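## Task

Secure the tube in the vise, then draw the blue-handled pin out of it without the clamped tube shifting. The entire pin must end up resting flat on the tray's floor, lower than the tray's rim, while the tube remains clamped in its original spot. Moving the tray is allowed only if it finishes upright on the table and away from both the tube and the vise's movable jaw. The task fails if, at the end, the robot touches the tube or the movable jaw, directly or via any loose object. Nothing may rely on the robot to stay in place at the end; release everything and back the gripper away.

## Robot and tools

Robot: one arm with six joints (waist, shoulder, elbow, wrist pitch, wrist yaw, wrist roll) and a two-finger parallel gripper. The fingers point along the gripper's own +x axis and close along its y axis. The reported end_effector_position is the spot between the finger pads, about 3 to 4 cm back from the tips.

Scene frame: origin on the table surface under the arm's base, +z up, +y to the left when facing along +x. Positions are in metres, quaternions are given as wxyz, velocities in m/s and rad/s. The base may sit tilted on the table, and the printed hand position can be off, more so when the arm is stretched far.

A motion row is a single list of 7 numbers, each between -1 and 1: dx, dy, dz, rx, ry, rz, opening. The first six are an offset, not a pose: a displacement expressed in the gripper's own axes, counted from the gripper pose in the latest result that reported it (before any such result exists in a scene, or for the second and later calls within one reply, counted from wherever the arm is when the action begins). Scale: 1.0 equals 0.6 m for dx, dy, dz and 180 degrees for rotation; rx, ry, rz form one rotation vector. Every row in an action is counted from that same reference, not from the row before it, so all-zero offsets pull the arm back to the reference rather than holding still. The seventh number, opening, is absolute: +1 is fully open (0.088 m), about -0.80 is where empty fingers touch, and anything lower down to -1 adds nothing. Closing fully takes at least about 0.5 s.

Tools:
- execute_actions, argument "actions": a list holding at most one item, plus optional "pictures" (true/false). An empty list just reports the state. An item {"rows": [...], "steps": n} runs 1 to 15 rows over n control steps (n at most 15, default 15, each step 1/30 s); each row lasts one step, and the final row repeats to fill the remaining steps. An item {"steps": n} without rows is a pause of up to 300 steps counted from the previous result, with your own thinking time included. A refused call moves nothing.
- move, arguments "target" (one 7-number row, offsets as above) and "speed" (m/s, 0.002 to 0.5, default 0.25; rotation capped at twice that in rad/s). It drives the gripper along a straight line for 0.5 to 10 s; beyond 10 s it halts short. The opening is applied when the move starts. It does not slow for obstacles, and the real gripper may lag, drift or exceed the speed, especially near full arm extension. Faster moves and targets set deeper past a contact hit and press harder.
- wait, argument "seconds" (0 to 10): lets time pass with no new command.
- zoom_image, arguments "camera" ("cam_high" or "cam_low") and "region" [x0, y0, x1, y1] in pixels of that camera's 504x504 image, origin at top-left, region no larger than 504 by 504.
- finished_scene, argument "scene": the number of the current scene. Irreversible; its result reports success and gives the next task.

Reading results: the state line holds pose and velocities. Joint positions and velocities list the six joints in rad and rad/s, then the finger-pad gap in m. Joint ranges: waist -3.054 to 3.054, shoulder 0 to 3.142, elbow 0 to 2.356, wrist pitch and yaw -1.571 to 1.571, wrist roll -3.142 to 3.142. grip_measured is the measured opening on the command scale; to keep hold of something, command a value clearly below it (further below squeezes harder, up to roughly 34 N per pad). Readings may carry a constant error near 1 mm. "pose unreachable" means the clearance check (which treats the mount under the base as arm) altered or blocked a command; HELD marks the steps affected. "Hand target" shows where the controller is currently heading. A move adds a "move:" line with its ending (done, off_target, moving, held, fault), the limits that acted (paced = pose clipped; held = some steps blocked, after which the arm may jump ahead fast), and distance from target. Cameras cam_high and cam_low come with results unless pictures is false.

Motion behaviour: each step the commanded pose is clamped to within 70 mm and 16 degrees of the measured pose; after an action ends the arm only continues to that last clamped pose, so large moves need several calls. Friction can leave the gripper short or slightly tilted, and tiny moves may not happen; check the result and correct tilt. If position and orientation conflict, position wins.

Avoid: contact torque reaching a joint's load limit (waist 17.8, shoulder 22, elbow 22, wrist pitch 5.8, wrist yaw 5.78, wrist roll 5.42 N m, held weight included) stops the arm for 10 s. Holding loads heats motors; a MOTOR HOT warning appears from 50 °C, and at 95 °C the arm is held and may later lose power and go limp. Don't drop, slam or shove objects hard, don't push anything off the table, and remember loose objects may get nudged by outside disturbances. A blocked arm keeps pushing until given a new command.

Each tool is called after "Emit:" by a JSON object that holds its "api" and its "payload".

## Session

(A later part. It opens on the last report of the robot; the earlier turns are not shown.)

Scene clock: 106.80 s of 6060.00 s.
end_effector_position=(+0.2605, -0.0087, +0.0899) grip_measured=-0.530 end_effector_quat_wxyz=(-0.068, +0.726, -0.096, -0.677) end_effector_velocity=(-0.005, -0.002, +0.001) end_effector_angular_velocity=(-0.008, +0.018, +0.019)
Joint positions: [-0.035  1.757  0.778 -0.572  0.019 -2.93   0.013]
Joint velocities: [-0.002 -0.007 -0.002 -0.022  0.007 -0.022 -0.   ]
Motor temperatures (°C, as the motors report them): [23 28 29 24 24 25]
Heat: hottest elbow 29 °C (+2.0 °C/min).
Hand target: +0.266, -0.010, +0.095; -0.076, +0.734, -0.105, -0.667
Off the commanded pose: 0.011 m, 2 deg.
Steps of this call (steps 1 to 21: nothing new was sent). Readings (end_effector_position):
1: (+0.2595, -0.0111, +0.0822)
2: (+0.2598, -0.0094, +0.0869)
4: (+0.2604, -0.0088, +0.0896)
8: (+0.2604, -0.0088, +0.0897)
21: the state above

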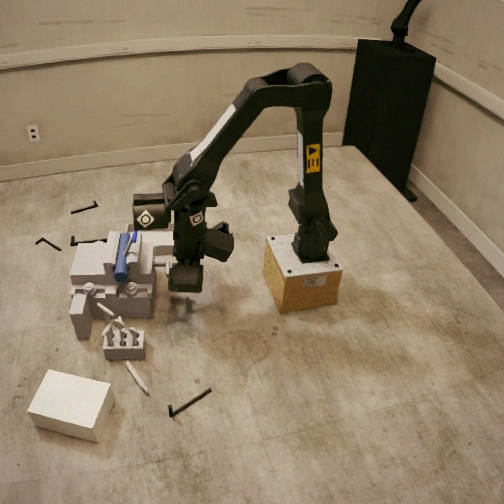

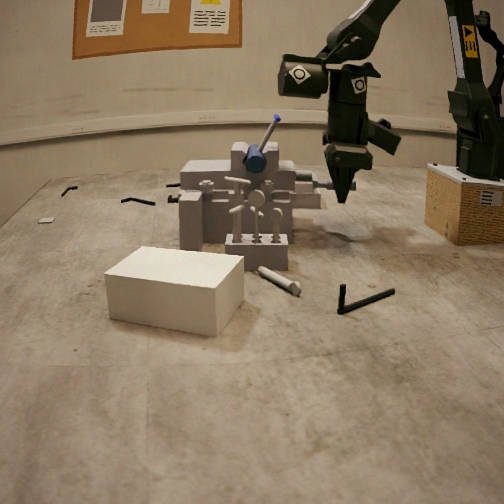

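Emit:
{"api": "execute_actions", "payload": {"actions": [{"rows":[[-0.013,-0.002,0,0,0,0,-0.7],[-0.027,0,0,0,0,0,-0.7],[-0.041,0.006,0,0,0,0,-0.7],[-0.052,0.014,0,0,0,0,-0.7],[-0.061,0.026,0,0,0,0,-0.7],[-0.066,0.039,0,0,0,0,-0.7],[-0.068,0.053,0,0,0,0,-0.7],[-0.066,0.068,0,0,0,0,-0.7],[-0.061,0.081,0,0,0,0,-0.7],[-0.052,0.092,0,0,0,0,-0.7],[-0.041,0.101,0,0,0,0,-0.7],[-0.027,0.106,0,0,0,0,-0.7],[-0.013,0.108,0,0,0,0,-0.7]],"steps":15}], "pictures": false}}

Emit:
{"api": "execute_actions", "payload": {"actions": [{"steps":20}], "pictures": false}}

Emit:
{"api": "execute_actions", "payload": {"actions": [{"rows":[[0.013,0.002,0,0,0,0,-0.7],[0.027,0,0,0,0,0,-0.7],[0.041,-0.006,0,0,0,0,-0.7],[0.052,-0.014,0,0,0,0,-0.7],[0.061,-0.026,0,0,0,0,-0.7],[0.066,-0.039,0,0,0,0,-0.7],[0.068,-0.053,0,0,0,0,-0.7],[0.066,-0.068,0,0,0,0,-0.7],[0.061,-0.081,0,0,0,0,-0.7],[0.052,-0.092,0,0,0,0,-0.7],[0.041,-0.101,0,0,0,0,-0.7],[0.027,-0.106,0,0,0,0,-0.7],[0.013,-0.108,0,0,0,0,-0.7]],"steps":15}], "pictures": false}}

Emit:
{"api": "wait", "payload": {"seconds": 0.7}}

Emit:
{"api": "zoom_image", "payload": {"camera": "cam_low", "region": [220, 100, 400, 240]}}

Scene clock: 127.83 s of 6060.00 s.
end_effector_position=(+0.2498, -0.0660, +0.1180) grip_measured=-0.532 end_effector_quat_wxyz=(-0.055, +0.735, -0.102, -0.667) end_effector_velocity=(-0.017, -0.101, -0.114) end_effector_angular_velocity=(-0.151, +0.035, -0.286)
Joint positions: [-0.251  1.654  0.793 -0.656  0.038 -3.156  0.013]
Joint velocities: [-0.291  0.315 -0.222  0.535  0.168 -0.022  0.008]
Motor temperatures (°C, as the motors report them): [23 29 30 24 24 25]
Heat: hottest elbow 30 °C (+2.0 °C/min).
Hand target: +0.243, -0.070, +0.102; -0.072, +0.725, -0.109, -0.676
Off the commanded pose: 0.020 m, 2 deg.
joint sent to its limit — the command would take joint 6 (wrist roll) past its lower limit, so that joint was sent only as far as its limit.
Steps of this call (steps 1 to 616: nothing new was sent; steps 617 to 631: all 15 steps of this action). Readings (end_effector_position):
617: (+0.2606, -0.0085, +0.0910)
618: (+0.2607, -0.0082, +0.0930)
620: (+0.2599, -0.0085, +0.1022)
624: (+0.2566, -0.0222, +0.1227)
631: the state above

Scene clock: 128.50 s of 6060.00 s.
end_effector_position=(+0.2490, -0.0714, +0.1093) grip_measured=-0.524 end_effector_quat_wxyz=(-0.059, +0.733, -0.110, -0.668) end_effector_velocity=(-0.005, -0.002, -0.001) end_effector_angular_velocity=(-0.003, +0.013, -0.016)
Joint positions: [-0.268  1.68   0.778 -0.618  0.044 -3.157  0.013]
Joint velocities: [-0.007 -0.002 -0.007 -0.007  0.007  0.007  0.   ]
Motor temperatures (°C, as the motors report them): [23 29 30 24 24 25]
Heat: hottest elbow 30 °C (+2.0 °C/min).
Hand target: +0.243, -0.070, +0.102; -0.072, +0.725, -0.109, -0.676
Off the commanded pose: 0.010 m, 2 deg.
Steps of this call (steps 1 to 20: nothing new was sent). Readings (end_effector_position):
1: (+0.2495, -0.0687, +0.1147)
2: (+0.2494, -0.0701, +0.1124)
4: (+0.2492, -0.0709, +0.1105)
8: (+0.2490, -0.0712, +0.1098)
20: the state above

Scene clock: 129.00 s of 6060.00 s.
end_effector_position=(+0.2587, -0.0170, +0.0738) grip_measured=-0.528 end_effector_quat_wxyz=(-0.063, +0.722, -0.105, -0.681) end_effector_velocity=(-0.001, +0.238, +0.201) end_effector_angular_velocity=(+0.210, +0.162, +0.266)
Joint positions: [-0.054  1.81   0.758 -0.512  0.037 -2.944  0.013]
Joint velocities: [ 0.779 -0.579  0.418 -1.179 -0.212  0.52  -0.011]
Motor temperatures (°C, as the motors report them): [23 29 30 24 24 25]
Heat: hottest elbow 30 °C (+2.0 °C/min).
Hand target: +0.265, -0.010, +0.094; -0.060, +0.734, -0.108, -0.668
Off the commanded pose: 0.026 m, 2 deg.
Steps of this call (steps 1 to 15: all 15 steps of this action). Readings (end_effector_position):
1: (+0.2493, -0.0716, +0.1091)
2: (+0.2489, -0.0722, +0.1072)
4: (+0.2492, -0.0740, +0.0983)
8: (+0.2516, -0.0672, +0.0775)
15: the state above

Scene clock: 129.70 s of 6060.00 s.
end_effector_position=(+0.2599, -0.0085, +0.0886) grip_measured=-0.540 end_effector_quat_wxyz=(-0.053, +0.727, -0.099, -0.677) end_effector_velocity=(-0.005, +0.002, -0.000) end_effector_angular_velocity=(+0.008, +0.021, -0.005)
Joint positions: [-0.018  1.76   0.775 -0.567  0.046 -2.931  0.013]
Joint velocities: [ 0.002 -0.002 -0.002 -0.022 -0.007  0.007  0.   ]
Motor temperatures (°C, as the motors report them): [23 29 30 24 24 25]
Heat: hottest elbow 30 °C (+2.0 °C/min).
Hand target: +0.265, -0.010, +0.094; -0.060, +0.734, -0.108, -0.668
Off the commanded pose: 0.010 m, 2 deg.
Steps of this call (steps 1 to 21: nothing new was sent). Readings (end_effector_position):
1: (+0.2589, -0.0114, +0.0804)
2: (+0.2593, -0.0092, +0.0854)
4: (+0.2598, -0.0086, +0.0884)
8: (+0.2599, -0.0085, +0.0885)
21: the state above

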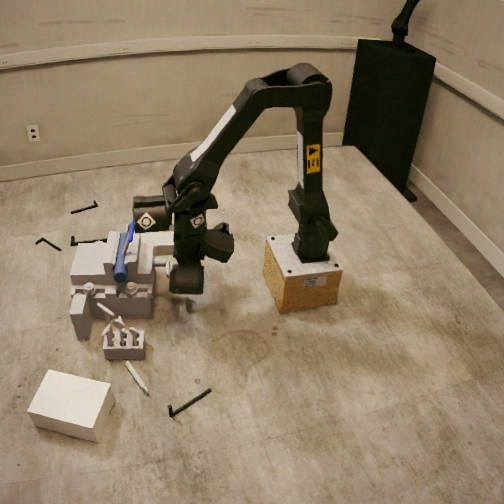

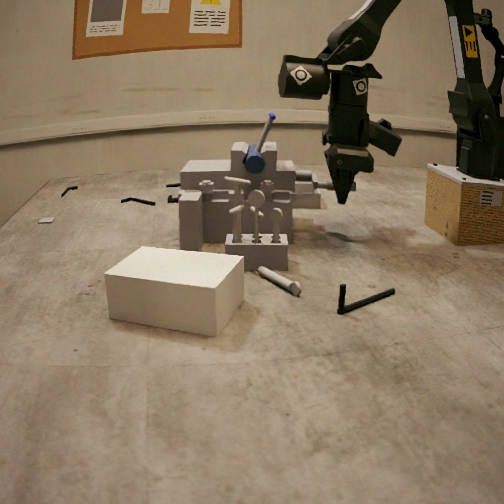

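Region (220, 100, 400, 240) of cam_low's 504x504 image, scaled by 2.800, with more detail than that image has.

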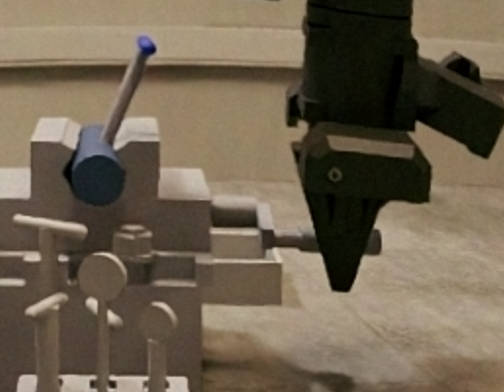

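Nearly closed; half turns now.

Emit:
{"api": "execute_actions", "payload": {"actions": [{"rows":[[-0.013,-0.002,0,0,0,0,-0.7],[-0.027,0,0,0,0,0,-0.7],[-0.041,0.006,0,0,0,0,-0.7],[-0.052,0.014,0,0,0,0,-0.7],[-0.061,0.026,0,0,0,0,-0.7],[-0.066,0.039,0,0,0,0,-0.7],[-0.068,0.053,0,0,0,0,-0.7],[-0.066,0.068,0,0,0,0,-0.7],[-0.061,0.081,0,0,0,0,-0.7],[-0.052,0.092,0,0,0,0,-0.7],[-0.041,0.101,0,0,0,0,-0.7],[-0.027,0.106,0,0,0,0,-0.7],[-0.013,0.108,0,0,0,0,-0.7]],"steps":15}], "pictures": false}}

Emit:
{"api": "execute_actions", "payload": {"actions": [{"steps":20}], "pictures": false}}

Scene clock: 136.73 s of 6060.00 s.
end_effector_position=(+0.2497, -0.0651, +0.1181) grip_measured=-0.541 end_effector_quat_wxyz=(-0.040, +0.735, -0.106, -0.668) end_effector_velocity=(-0.017, -0.106, -0.113) end_effector_angular_velocity=(-0.149, +0.029, -0.335)
Joint positions: [-0.232  1.652  0.79  -0.654  0.064 -3.155  0.012]
Joint velocities: [-0.31   0.315 -0.222  0.535  0.168  0.007  0.009]
Motor temperatures (°C, as the motors report them): [23 29 30 24 24 25]
Heat: hottest elbow 30 °C (+2.0 °C/min).
Hand target: +0.244, -0.070, +0.103; -0.057, +0.726, -0.113, -0.676
Off the commanded pose: 0.019 m, 2 deg.
joint sent to its limit — the command would take joint 6 (wrist roll) past its lower limit, so that joint was sent only as far as its limit.
Steps of this call (steps 1 to 196: nothing new was sent; steps 197 to 211: all 15 steps of this action). Readings (end_effector_position):
197: (+0.2601, -0.0083, +0.0894)
198: (+0.2601, -0.0080, +0.0914)
200: (+0.2596, -0.0080, +0.1010)
204: (+0.2565, -0.0214, +0.1220)
211: the state above

Scene clock: 137.40 s of 6060.00 s.
end_effector_position=(+0.2489, -0.0709, +0.1096) grip_measured=-0.534 end_effector_quat_wxyz=(-0.044, +0.733, -0.114, -0.669) end_effector_velocity=(+0.000, +0.002, -0.002) end_effector_angular_velocity=(+0.007, +0.002, +0.010)
Joint positions: [-0.25   1.678  0.776 -0.616  0.071 -3.157  0.013]
Joint velocities: [ 0.002  0.007 -0.002  0.007 -0.007 -0.007  0.   ]
Motor temperatures (°C, as the motors report them): [23 29 30 24 24 25]
Heat: hottest elbow 30 °C (+2.0 °C/min).
Hand target: +0.244, -0.070, +0.103; -0.057, +0.726, -0.113, -0.676
Off the commanded pose: 0.010 m, 2 deg.
Steps of this call (steps 1 to 20: nothing new was sent). Readings (end_effector_position):
1: (+0.2494, -0.0680, +0.1149)
2: (+0.2492, -0.0695, +0.1127)
4: (+0.2489, -0.0703, +0.1107)
8: (+0.2489, -0.0706, +0.1100)
20: the state above

Emit:
{"api": "execute_actions", "payload": {"actions": [{"rows":[[0.013,0.002,0,0,0,0,-0.7],[0.027,0,0,0,0,0,-0.7],[0.041,-0.006,0,0,0,0,-0.7],[0.052,-0.014,0,0,0,0,-0.7],[0.061,-0.026,0,0,0,0,-0.7],[0.066,-0.039,0,0,0,0,-0.7],[0.068,-0.053,0,0,0,0,-0.7],[0.066,-0.068,0,0,0,0,-0.7],[0.061,-0.081,0,0,0,0,-0.7],[0.052,-0.092,0,0,0,0,-0.7],[0.041,-0.101,0,0,0,0,-0.7],[0.027,-0.106,0,0,0,0,-0.7],[0.013,-0.108,0,0,0,0,-0.7]],"steps":15}], "pictures": false}}

Emit:
{"api": "execute_actions", "payload": {"actions": [{"steps":20}], "pictures": false}}

Emit:
{"api": "execute_actions", "payload": {"actions": [{"rows":[[-0.013,-0.002,0,0,0,0,-0.7],[-0.027,0,0,0,0,0,-0.7],[-0.041,0.006,0,0,0,0,-0.7],[-0.052,0.014,0,0,0,0,-0.7],[-0.061,0.026,0,0,0,0,-0.7],[-0.066,0.039,0,0,0,0,-0.7],[-0.068,0.053,0,0,0,0,-0.7],[-0.066,0.068,0,0,0,0,-0.7],[-0.061,0.081,0,0,0,0,-0.7],[-0.052,0.092,0,0,0,0,-0.7],[-0.041,0.101,0,0,0,0,-0.7],[-0.027,0.106,0,0,0,0,-0.7],[-0.013,0.108,0,0,0,0,-0.7]],"steps":15}], "pictures": false}}

Emit:
{"api": "execute_actions", "payload": {"actions": [{"steps":20}], "pictures": false}}

Scene clock: 153.60 s of 6060.00 s.
end_effector_position=(+0.2581, -0.0185, +0.0718) grip_measured=-0.535 end_effector_quat_wxyz=(-0.049, +0.722, -0.110, -0.681) end_effector_velocity=(+0.006, +0.270, +0.187) end_effector_angular_velocity=(+0.353, +0.160, +0.303)
Joint positions: [-0.044  1.817  0.754 -0.503  0.065 -2.947  0.013]
Joint velocities: [ 0.823 -0.525  0.427 -1.15  -0.359  0.535 -0.006]
Motor temperatures (°C, as the motors report them): [23 28 29 24 24 25]
Heat: hottest elbow 29 °C (+0.0 °C/min).
Hand target: +0.264, -0.010, +0.092; -0.045, +0.734, -0.112, -0.669
Off the commanded pose: 0.027 m, 2 deg.
Steps of this call (steps 1 to 471: nothing new was sent; steps 472 to 486: all 15 steps of this action). Readings (end_effector_position):
472: (+0.2488, -0.0713, +0.1084)
473: (+0.2486, -0.0719, +0.1067)
475: (+0.2488, -0.0737, +0.0981)
479: (+0.2510, -0.0672, +0.0774)
486: the state above

Scene clock: 154.27 s of 6060.00 s.
end_effector_position=(+0.2595, -0.0084, +0.0873) grip_measured=-0.550 end_effector_quat_wxyz=(-0.038, +0.728, -0.103, -0.677) end_effector_velocity=(-0.005, -0.002, -0.000) end_effector_angular_velocity=(-0.007, +0.021, -0.011)
Joint positions: [-0.003  1.764  0.772 -0.563  0.072 -2.932  0.012]
Joint velocities: [-0.002 -0.002 -0.002 -0.022  0.007  0.007 -0.   ]
Motor temperatures (°C, as the motors report them): [23 28 29 24 24 25]
Heat: hottest elbow 29 °C (+0.0 °C/min).
Hand target: +0.264, -0.010, +0.092; -0.045, +0.734, -0.112, -0.669
Off the commanded pose: 0.010 m, 2 deg.
Steps of this call (steps 1 to 20: nothing new was sent). Readings (end_effector_position):
1: (+0.2584, -0.0121, +0.0783)
2: (+0.2587, -0.0095, +0.0834)
4: (+0.2594, -0.0084, +0.0871)
8: (+0.2595, -0.0084, +0.0872)
20: the state above

Scene clock: 154.77 s of 6060.00 s.
end_effector_position=(+0.2541, -0.0289, +0.1217) grip_measured=-0.570 end_effector_quat_wxyz=(-0.061, +0.738, -0.046, -0.671) end_effector_velocity=(-0.010, -0.001, -0.009) end_effector_angular_velocity=(+0.118, -0.023, +0.011)
Joint positions: [-0.156  1.641  0.8   -0.686 -0.047 -3.129  0.011]
Joint velocities: [-0.081 -0.017 -0.066  0.051 -0.125 -0.081  0.002]
Motor temperatures (°C, as the motors report them): [23 28 29 24 24 25]
Heat: hottest elbow 29 °C (+0.0 °C/min).
Hand target: +0.242, -0.066, +0.105; -0.042, +0.724, -0.111, -0.680
Off the commanded pose: 0.048 m, 7 deg.
joint sent to its limit — the command would take joint 6 (wrist roll) past its lower limit, so that joint was sent only as far as its limit.
Steps of this call (steps 1 to 15: all 15 steps of this action). Readings (end_effector_position):
1: (+0.2597, -0.0083, +0.0878)
2: (+0.2598, -0.0079, +0.0899)
4: (+0.2592, -0.0075, +0.0996)
8: (+0.2570, -0.0178, +0.1193)
15: the state above

Scene clock: 155.43 s of 6060.00 s.
end_effector_position=(+0.2541, -0.0290, +0.1212) grip_measured=-0.571 end_effector_quat_wxyz=(-0.063, +0.740, -0.043, -0.668) end_effector_velocity=(-0.002, +0.001, -0.000) end_effector_angular_velocity=(+0.008, +0.006, +0.005)
Joint positions: [-0.161  1.636  0.792 -0.675 -0.055 -3.135  0.011]
Joint velocities: [-0.002 -0.002 -0.002 -0.007 -0.007 -0.007 -0.   ]
Motor temperatures (°C, as the motors report them): [23 28 29 25 25 25]
Heat: hottest elbow 29 °C (+0.0 °C/min).
Hand target: +0.242, -0.066, +0.105; -0.042, +0.724, -0.111, -0.680
Off the commanded pose: 0.047 m, 8 deg.
Steps of this call (steps 1 to 20: nothing new was sent). Readings (end_effector_position):
1: (+0.2540, -0.0289, +0.1215)
2: (+0.2541, -0.0289, +0.1215)
4: (+0.2541, -0.0289, +0.1213)
8: (+0.2540, -0.0290, +0.1212)
20: the state above

Tight. Release and rise.

Emit:
{"api": "move", "payload": {"target": [0,0,0,0,0,0,0.5]}}

Emit:
{"api": "move", "payload": {"target": [-0.22,0,0,1,0,0,1], "speed": 0.5}}

Emit:
{"api": "zoom_image", "payload": {"camera": "cam_low", "region": [200, 60, 400, 240]}}

Emit:
{"api": "zoom_image", "payload": {"camera": "cam_high", "region": [60, 180, 240, 320]}}

Scene clock: 161.30 s of 6060.00 s.
end_effector_position=(+0.2540, -0.0299, +0.1210) grip_measured=+0.500 end_effector_quat_wxyz=(-0.062, +0.741, -0.044, -0.667) end_effector_velocity=(-0.002, +0.003, -0.000) end_effector_angular_velocity=(+0.022, +0.004, +0.007)
Joint positions: [-0.164  1.636  0.791 -0.672 -0.054 -3.137  0.063]
Joint velocities: [-0.002 -0.002 -0.002 -0.007 -0.022 -0.007  0.   ]
Motor temperatures (°C, as the motors report them): [24 27 29 28 30 25]
Heat: hottest wrist yaw 30 °C (+1.0 °C/min).
Hand target: +0.254, -0.029, +0.121; -0.063, +0.740, -0.043, -0.668
Off the commanded pose: 0.001 m, 0 deg.
move: done

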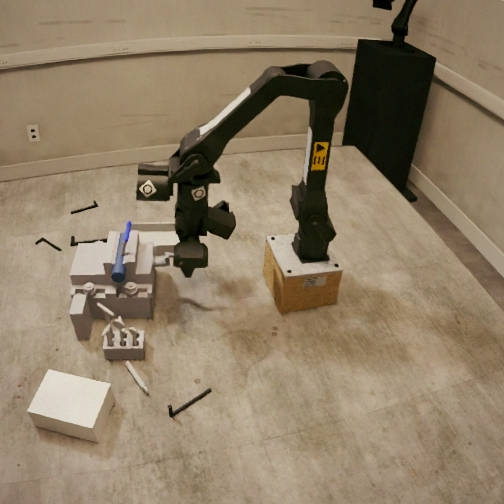

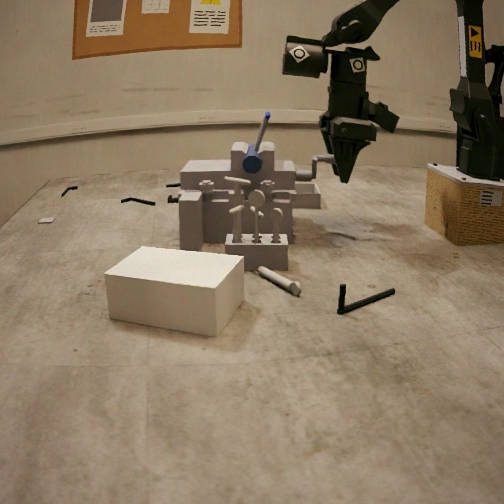

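Scene clock: 165.00 s of 6060.00 s.
end_effector_position=(+0.2405, -0.0304, +0.2492) grip_measured=+0.986 end_effector_quat_wxyz=(+0.737, +0.061, +0.671, -0.041) end_effector_velocity=(-0.002, +0.002, -0.000) end_effector_angular_velocity=(+0.008, +0.006, +0.010)
Joint positions: [-0.186  1.45   1.157 -1.236 -0.056 -0.025  0.087]
Joint velocities: [ 0.002 -0.002 -0.002 -0.007 -0.007 -0.007 -0.   ]
Motor temperatures (°C, as the motors report them): [24 27 29 28 29 25]
Heat: hottest elbow 29 °C (+0.0 °C/min).
Hand target: +0.241, -0.031, +0.253; +0.741, +0.062, +0.667, -0.044
Off the commanded pose: 0.004 m, 1 deg.
move: done

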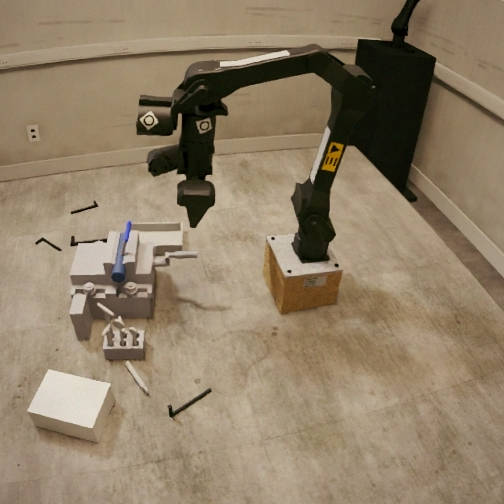

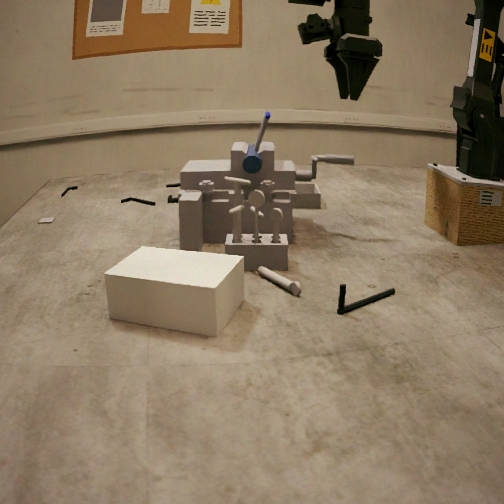

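Region (200, 60, 400, 240) of cam_low's 504x504 image, scaled by 2.520, with more detail than that image has; it fills the top 454 rows of this view, and the rest is white.

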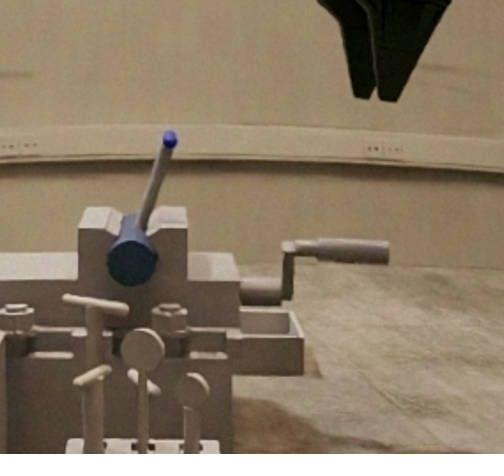

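Region (60, 180, 240, 320) of cam_high's 504x504 image, scaled by 2.800, with more detail than that image has.

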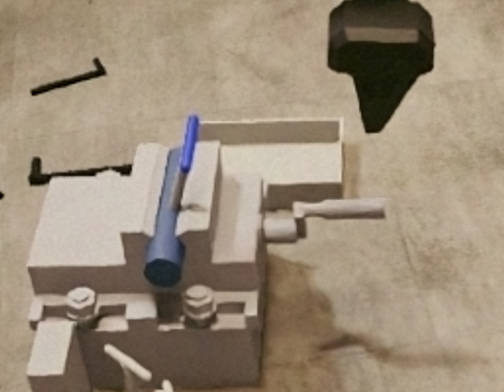

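Emit:
{"api": "move", "payload": {"target": [0,0,0,0,-0.53,0,1], "speed": 0.5}}

Emit:
{"api": "move", "payload": {"target": [0.08,-0.02,-0.12,0,0,0,1]}}

Scene clock: 177.13 s of 6060.00 s.
end_effector_position=(+0.2391, -0.0305, +0.2598) grip_measured=+0.986 end_effector_quat_wxyz=(+0.996, +0.011, +0.033, -0.076) end_effector_velocity=(+0.000, +0.004, +0.001) end_effector_angular_velocity=(-0.008, -0.006, +0.020)
Joint positions: [-0.139  0.474  0.02   0.338  0.025  0.041  0.087]
Joint velocities: [ 0.012 -0.002 -0.002  0.007 -0.007 -0.007 -0.   ]
Motor temperatures (°C, as the motors report them): [24 27 30 27 28 25]
Heat: hottest elbow 30 °C (+0.0 °C/min).
Hand target: +0.238, -0.030, +0.252; +0.996, +0.014, +0.042, -0.076
Off the commanded pose: 0.011 m, 15 deg.
joint sent to its limit — the command would take joint 3 (elbow) past its lower limit, so that joint was sent only as far as its limit.
move: off_target

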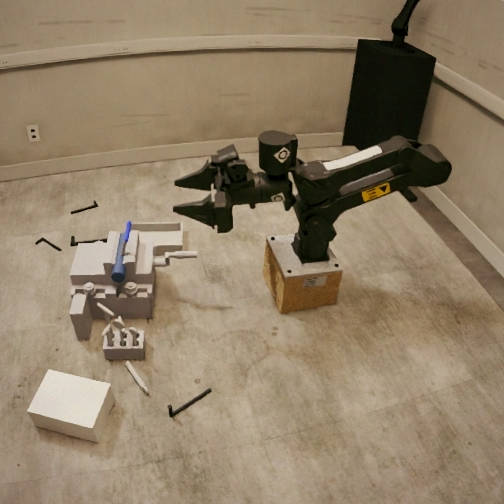

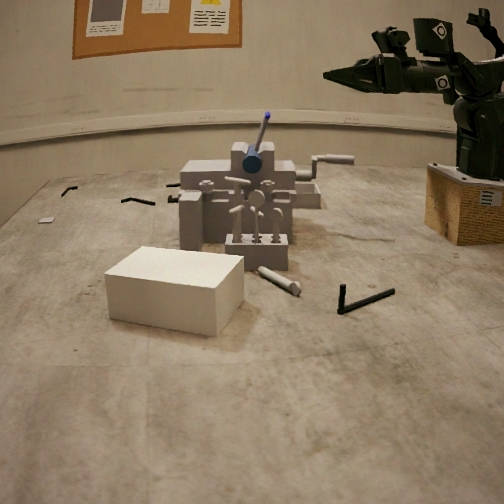

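Scene clock: 178.20 s of 6060.00 s.
end_effector_position=(+0.2845, -0.0476, +0.1886) grip_measured=+0.986 end_effector_quat_wxyz=(+0.991, +0.019, +0.106, -0.074) end_effector_velocity=(+0.001, -0.003, -0.006) end_effector_angular_velocity=(-0.005, -0.002, -0.003)
Joint positions: [-0.214  1.492  0.014  1.214 -0.056  0.028  0.087]
Joint velocities: [-0.012  0.1   -0.007  0.11  -0.007 -0.007  0.   ]
Motor temperatures (°C, as the motors report them): [24 27 30 27 27 25]
Heat: hottest elbow 30 °C (+0.0 °C/min).
Hand target: +0.282, -0.048, +0.184; +0.991, +0.018, +0.113, -0.075
Off the commanded pose: 0.006 m, 8 deg.
joint sent to its limit — the command would take joint 3 (elbow) past its lower limit, so that joint was sent only as far as its limit.
move: off_target

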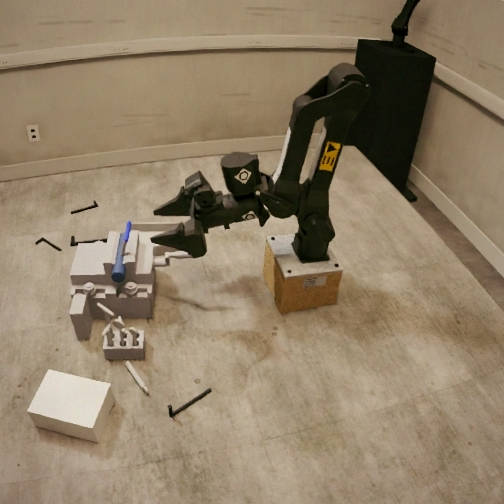

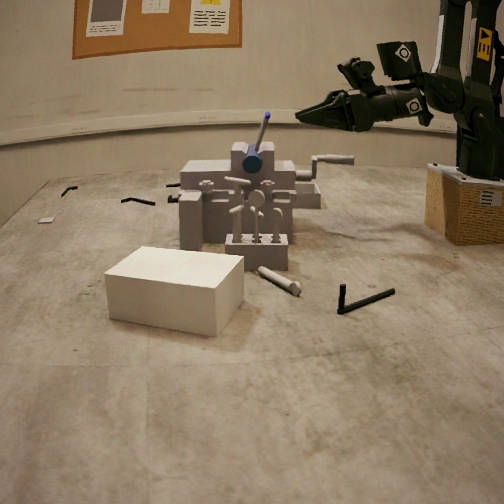

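Emit:
{"api": "move", "payload": {"target": [0.145,0.015,-0.012,0,-0.07,0,1], "speed": 0.1}}

Emit:
{"api": "zoom_image", "payload": {"camera": "cam_low", "region": [200, 60, 400, 240]}}

Emit:
{"api": "zoom_image", "payload": {"camera": "cam_high", "region": [60, 180, 240, 320]}}

Scene clock: 184.23 s of 6060.00 s.
end_effector_position=(+0.3670, -0.0523, +0.1654) grip_measured=+0.986 end_effector_quat_wxyz=(+0.995, +0.014, +0.066, -0.079) end_effector_velocity=(+0.000, +0.000, -0.002) end_effector_angular_velocity=(-0.005, +0.008, +0.006)
Joint positions: [-0.152  2.066  0.308  1.577  0.017  0.041  0.087]
Joint velocities: [-0.002  0.002  0.002 -0.007 -0.007 -0.007 -0.   ]
Motor temperatures (°C, as the motors report them): [24 27 30 28 27 25]
Heat: hottest elbow 30 °C (+0.0 °C/min).
Hand target: +0.368, -0.051, +0.162; +0.994, +0.016, +0.068, -0.079
Off the commanded pose: 0.003 m, 8 deg.
joint sent to its limit — the command would take joint 4 (wrist pitch) past its upper limit, so that joint was sent only as far as its limit.
move: off_target

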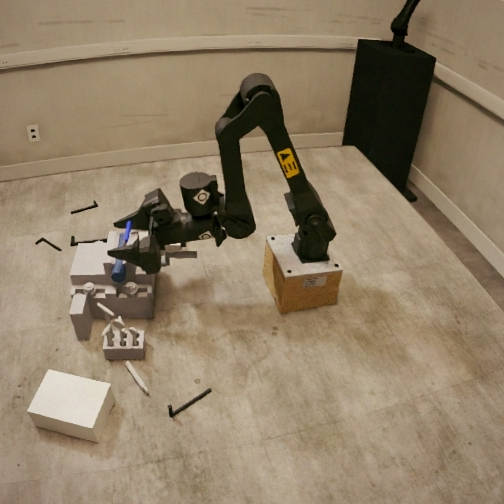

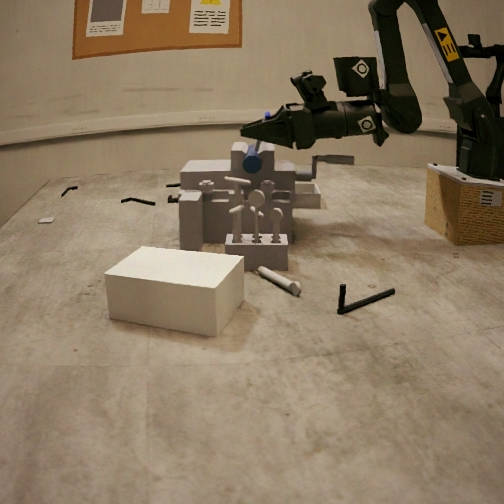

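Region (200, 60, 400, 240) of cam_low's 504x504 image, scaled by 2.520, with more detail than that image has; it fills the top 454 rows of this view, and the rest is white.

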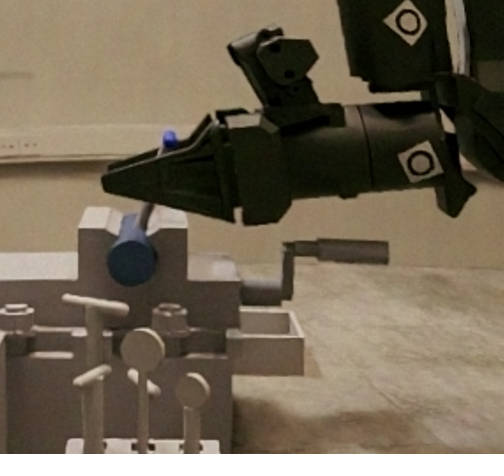

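Region (60, 180, 240, 320) of cam_high's 504x504 image, scaled by 2.800, with more detail than that image has.

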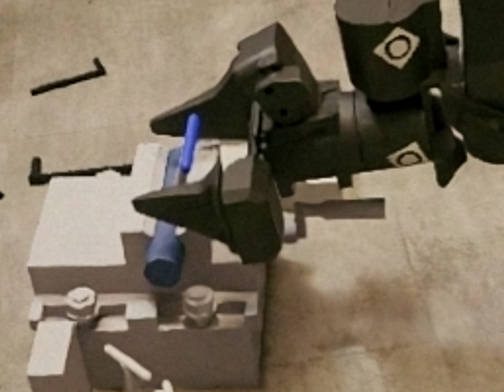

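Emit:
{"api": "move", "payload": {"target": [-0.02,0,0,0,0,0,1], "speed": 0.05}}

Emit:
{"api": "move", "payload": {"target": [0,0,0,0,0,0,-0.9]}}

Emit:
{"api": "move", "payload": {"target": [-0.055,0,0.14,0,0,0,-0.9], "speed": 0.05}}

Scene clock: 190.47 s of 6060.00 s.
end_effector_position=(+0.3571, -0.0509, +0.1662) grip_measured=+0.986 end_effector_quat_wxyz=(+0.994, +0.014, +0.071, -0.080) end_effector_velocity=(-0.003, -0.002, -0.002) end_effector_angular_velocity=(-0.006, +0.018, -0.009)
Joint positions: [-0.151  2.037  0.268  1.577  0.017  0.041  0.087]
Joint velocities: [-0.002 -0.012 -0.007 -0.022  0.007 -0.007 -0.   ]
Motor temperatures (°C, as the motors report them): [23 27 29 29 26 25]
Heat: hottest elbow 29 °C (-1.0 °C/min).
Hand target: +0.355, -0.050, +0.167; +0.994, +0.014, +0.070, -0.080
Off the commanded pose: 0.002 m, 1 deg.
joint sent to its limit — the command would take joint 4 (wrist pitch) past its upper limit, so that joint was sent only as far as its limit.
move: done

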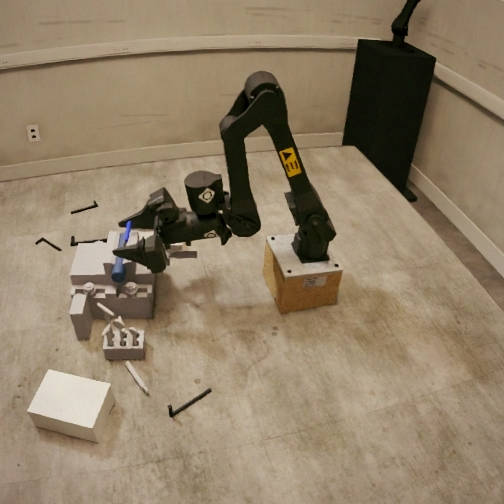

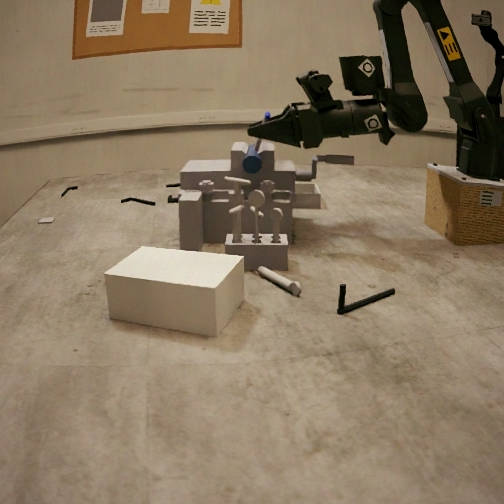

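Scene clock: 191.17 s of 6060.00 s.
end_effector_position=(+0.3584, -0.0415, +0.1661) grip_measured=-0.664 end_effector_quat_wxyz=(+0.996, +0.014, +0.071, -0.060) end_effector_velocity=(-0.001, +0.002, -0.001) end_effector_angular_velocity=(+0.011, +0.006, +0.018)
Joint positions: [-0.135  2.037  0.268  1.578 -0.005  0.041  0.006]
Joint velocities: [-0.002 -0.002 -0.002 -0.007 -0.022  0.007  0.   ]
Motor temperatures (°C, as the motors report them): [23 27 29 29 26 25]
Heat: hottest elbow 29 °C (-1.0 °C/min).
Hand target: +0.357, -0.051, +0.166; +0.994, +0.014, +0.071, -0.080
Off the commanded pose: 0.009 m, 2 deg.
move: off_target

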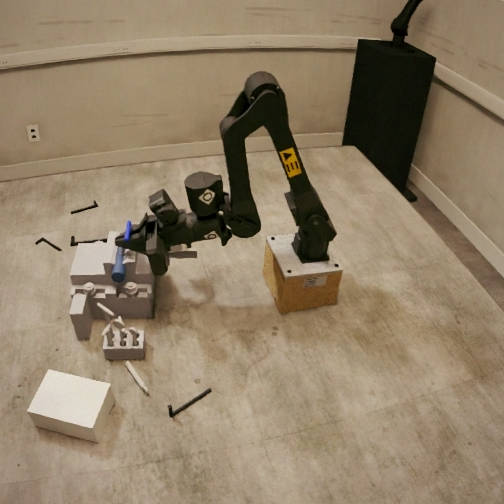

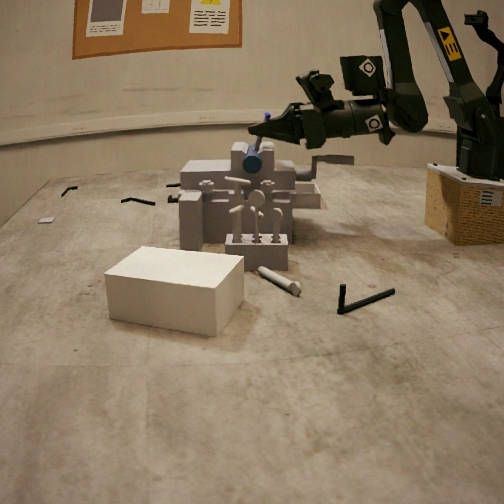

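Scene clock: 193.27 s of 6060.00 s.
end_effector_position=(+0.3369, -0.0399, +0.2491) grip_measured=-0.663 end_effector_quat_wxyz=(+0.995, +0.014, +0.078, -0.060) end_effector_velocity=(-0.002, +0.003, -0.007) end_effector_angular_velocity=(+0.001, +0.032, +0.020)
Joint positions: [-0.15   1.353  0.278  0.869 -0.022  0.038  0.007]
Joint velocities: [-0.002 -0.007 -0.002 -0.037 -0.022 -0.007 -0.   ]
Motor temperatures (°C, as the motors report them): [23 27 29 29 26 25]
Heat: hottest elbow 29 °C (-1.0 °C/min).
Hand target: +0.338, -0.041, +0.255; +0.996, +0.014, +0.070, -0.060
Off the commanded pose: 0.005 m, 1 deg.
move: done

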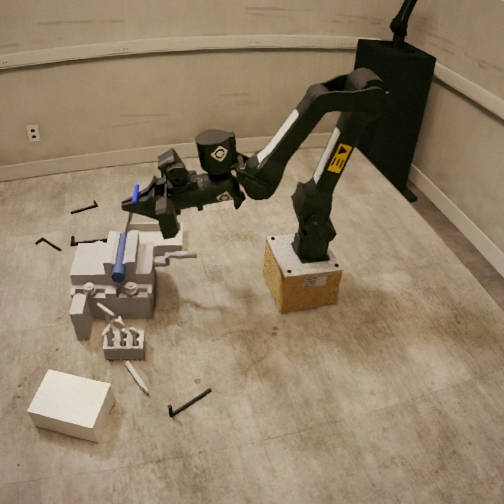

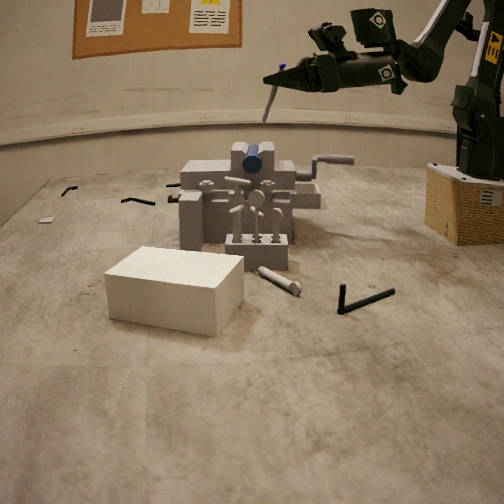

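Emit:
{"api": "move", "payload": {"target": [0.02,-0.22,0,0,0.55,0,-0.9]}}

Emit:
{"api": "move", "payload": {"target": [0.2,0,0.04,0,0,0,-0.9], "speed": 0.15}}

Emit:
{"api": "zoom_image", "payload": {"camera": "cam_high", "region": [60, 150, 240, 300]}}

Emit:
{"api": "zoom_image", "payload": {"camera": "cam_low", "region": [200, 60, 400, 240]}}

Scene clock: 204.73 s of 6060.00 s.
end_effector_position=(+0.3317, -0.1711, +0.2439) grip_measured=-0.663 end_effector_quat_wxyz=(+0.653, +0.035, +0.755, -0.046) end_effector_velocity=(-0.004, -0.005, -0.003) end_effector_angular_velocity=(-0.009, +0.025, +0.017)
Joint positions: [-0.466  2.161  1.971 -1.561  0.064 -0.333  0.007]
Joint velocities: [-0.007  0.007 -0.002 -0.007  0.022 -0.022 -0.   ]
Motor temperatures (°C, as the motors report them): [23 27 31 29 25 25]
Heat: hottest elbow 31 °C (+2.0 °C/min).
Hand target: +0.333, -0.173, +0.240; +0.650, +0.035, +0.758, -0.045
Off the commanded pose: 0.002 m, 10 deg.
joint sent to its limit — the command would take joint 4 (wrist pitch) past its lower limit, so that joint was sent only as far as its limit.
move: off_target

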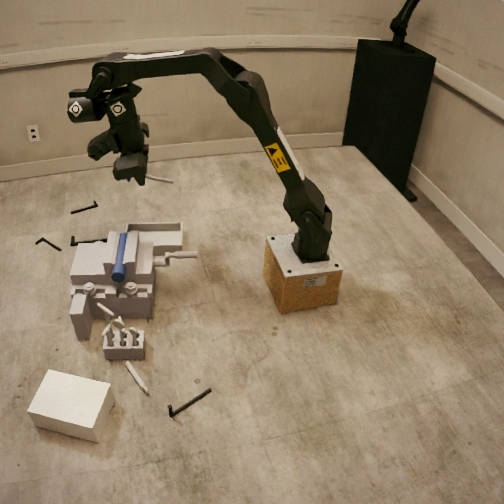

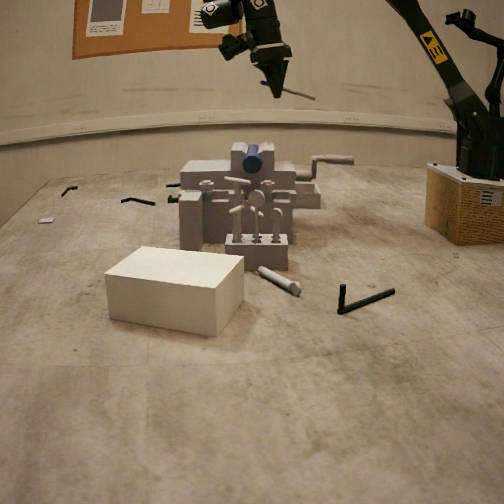

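Scene clock: 205.97 s of 6060.00 s.
end_effector_position=(+0.3395, -0.1755, +0.1279) grip_measured=-0.663 end_effector_quat_wxyz=(+0.659, +0.033, +0.750, -0.049) end_effector_velocity=(-0.002, -0.001, +0.002) end_effector_angular_velocity=(-0.006, +0.005, -0.009)
Joint positions: [-0.466  2.236  1.625 -1.122  0.064 -0.333  0.007]
Joint velocities: [-0.002 -0.007 -0.002 -0.007  0.007  0.007 -0.   ]
Motor temperatures (°C, as the motors report them): [23 27 30 29 25 25]
Heat: hottest elbow 30 °C (+1.0 °C/min).
Hand target: +0.337, -0.175, +0.122; +0.653, +0.035, +0.755, -0.046
Off the commanded pose: 0.006 m, 1 deg.
move: done

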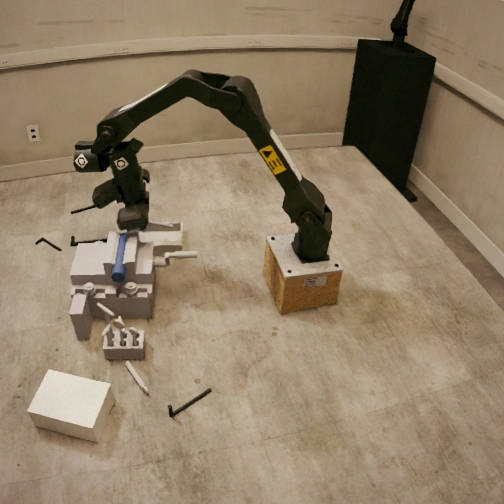

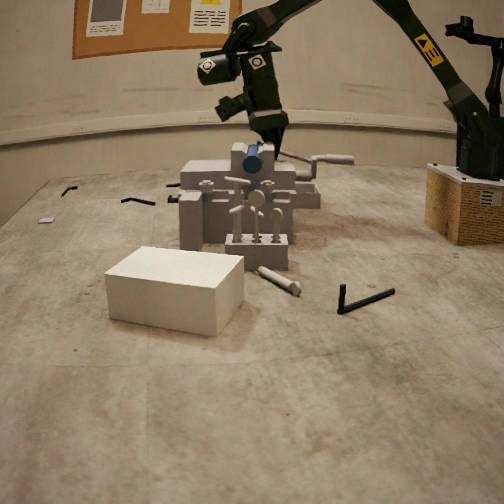

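Region (60, 150, 240, 300) of cam_high's 504x504 image, scaled by 2.800, with more detail than that image has.

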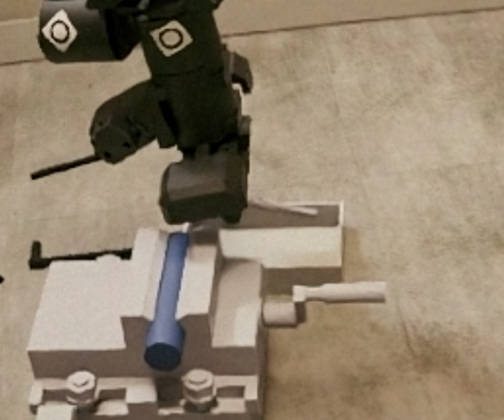

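Region (200, 60, 400, 240) of cam_low's 504x504 image, scaled by 2.520, with more detail than that image has; it fills the top 454 rows of this view, and the rest is white.

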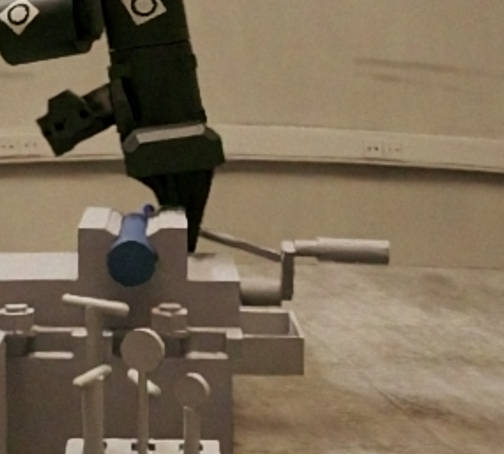

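Emit:
{"api": "move", "payload": {"target": [0,-0.065,0,0,0.07,0,-0.9], "speed": 0.1}}

Emit:
{"api": "move", "payload": {"target": [0.11,0,0.035,0,0,0,-0.9], "speed": 0.08}}

Emit:
{"api": "zoom_image", "payload": {"camera": "cam_high", "region": [60, 150, 240, 300]}}

Scene clock: 213.63 s of 6060.00 s.
end_effector_position=(+0.3350, -0.2129, +0.1335) grip_measured=-0.664 end_effector_quat_wxyz=(+0.578, +0.039, +0.814, -0.047) end_effector_velocity=(-0.003, +0.002, +0.004) end_effector_angular_velocity=(+0.019, +0.016, +0.002)
Joint positions: [-0.523  2.465  2.001 -1.458  0.152 -0.363  0.006]
Joint velocities: [-0.002  0.002  0.017 -0.037 -0.007 -0.007  0.   ]
Motor temperatures (°C, as the motors report them): [23 29 30 28 25 25]
Heat: hottest elbow 30 °C (+1.0 °C/min).
Hand target: +0.334, -0.214, +0.129; +0.573, +0.039, +0.817, -0.045
Off the commanded pose: 0.005 m, 1 deg.
move: done

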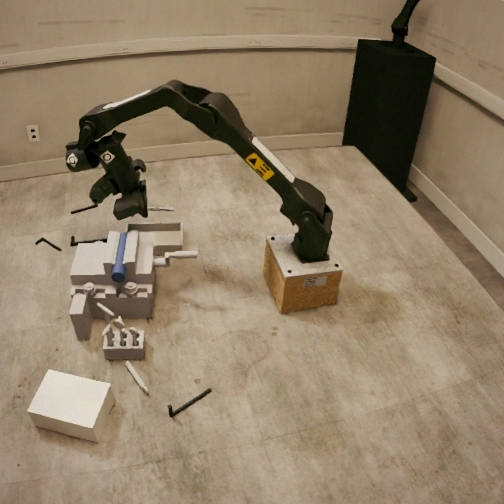

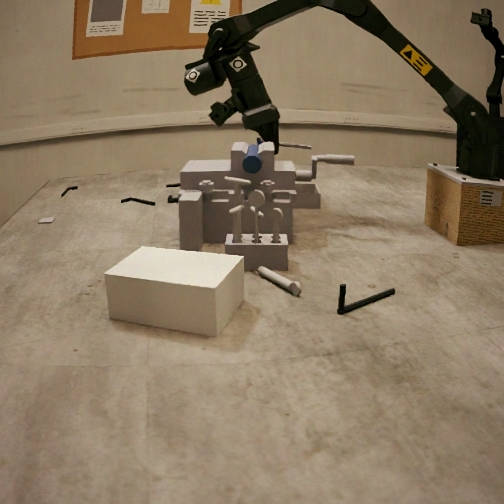

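Scene clock: 214.87 s of 6060.00 s.
end_effector_position=(+0.3369, -0.2157, +0.0720) grip_measured=-0.663 end_effector_quat_wxyz=(+0.587, +0.036, +0.808, -0.051) end_effector_velocity=(-0.004, +0.002, -0.002) end_effector_angular_velocity=(+0.021, +0.011, +0.016)
Joint positions: [-0.526  2.531  1.874 -1.242  0.152 -0.366  0.007]
Joint velocities: [-0.002  0.002 -0.007 -0.007 -0.007 -0.022 -0.   ]
Motor temperatures (°C, as the motors report them): [23 29 30 28 25 25]
Heat: hottest elbow 30 °C (+1.0 °C/min).
Hand target: +0.332, -0.215, +0.065; +0.578, +0.039, +0.814, -0.047
Off the commanded pose: 0.009 m, 1 deg.
move: off_target

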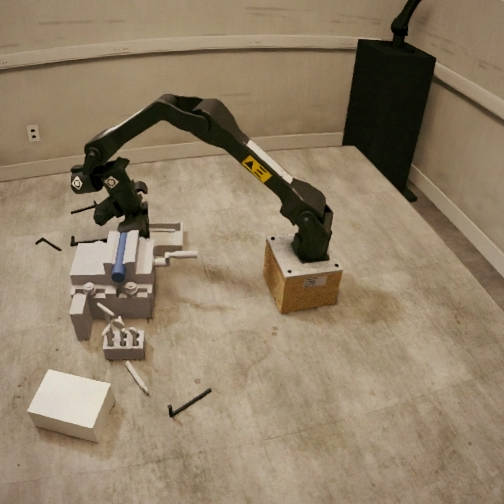

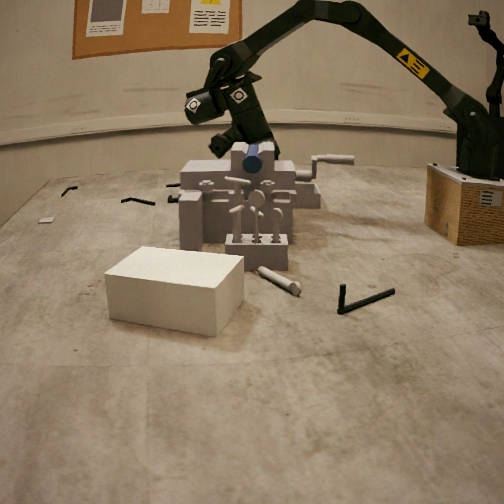

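Region (60, 150, 240, 300) of cam_high's 504x504 image, scaled by 2.800, with more detail than that image has.

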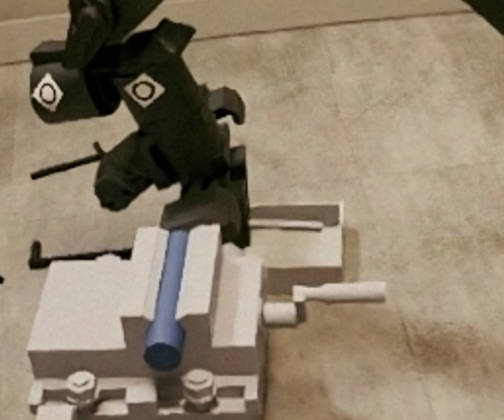

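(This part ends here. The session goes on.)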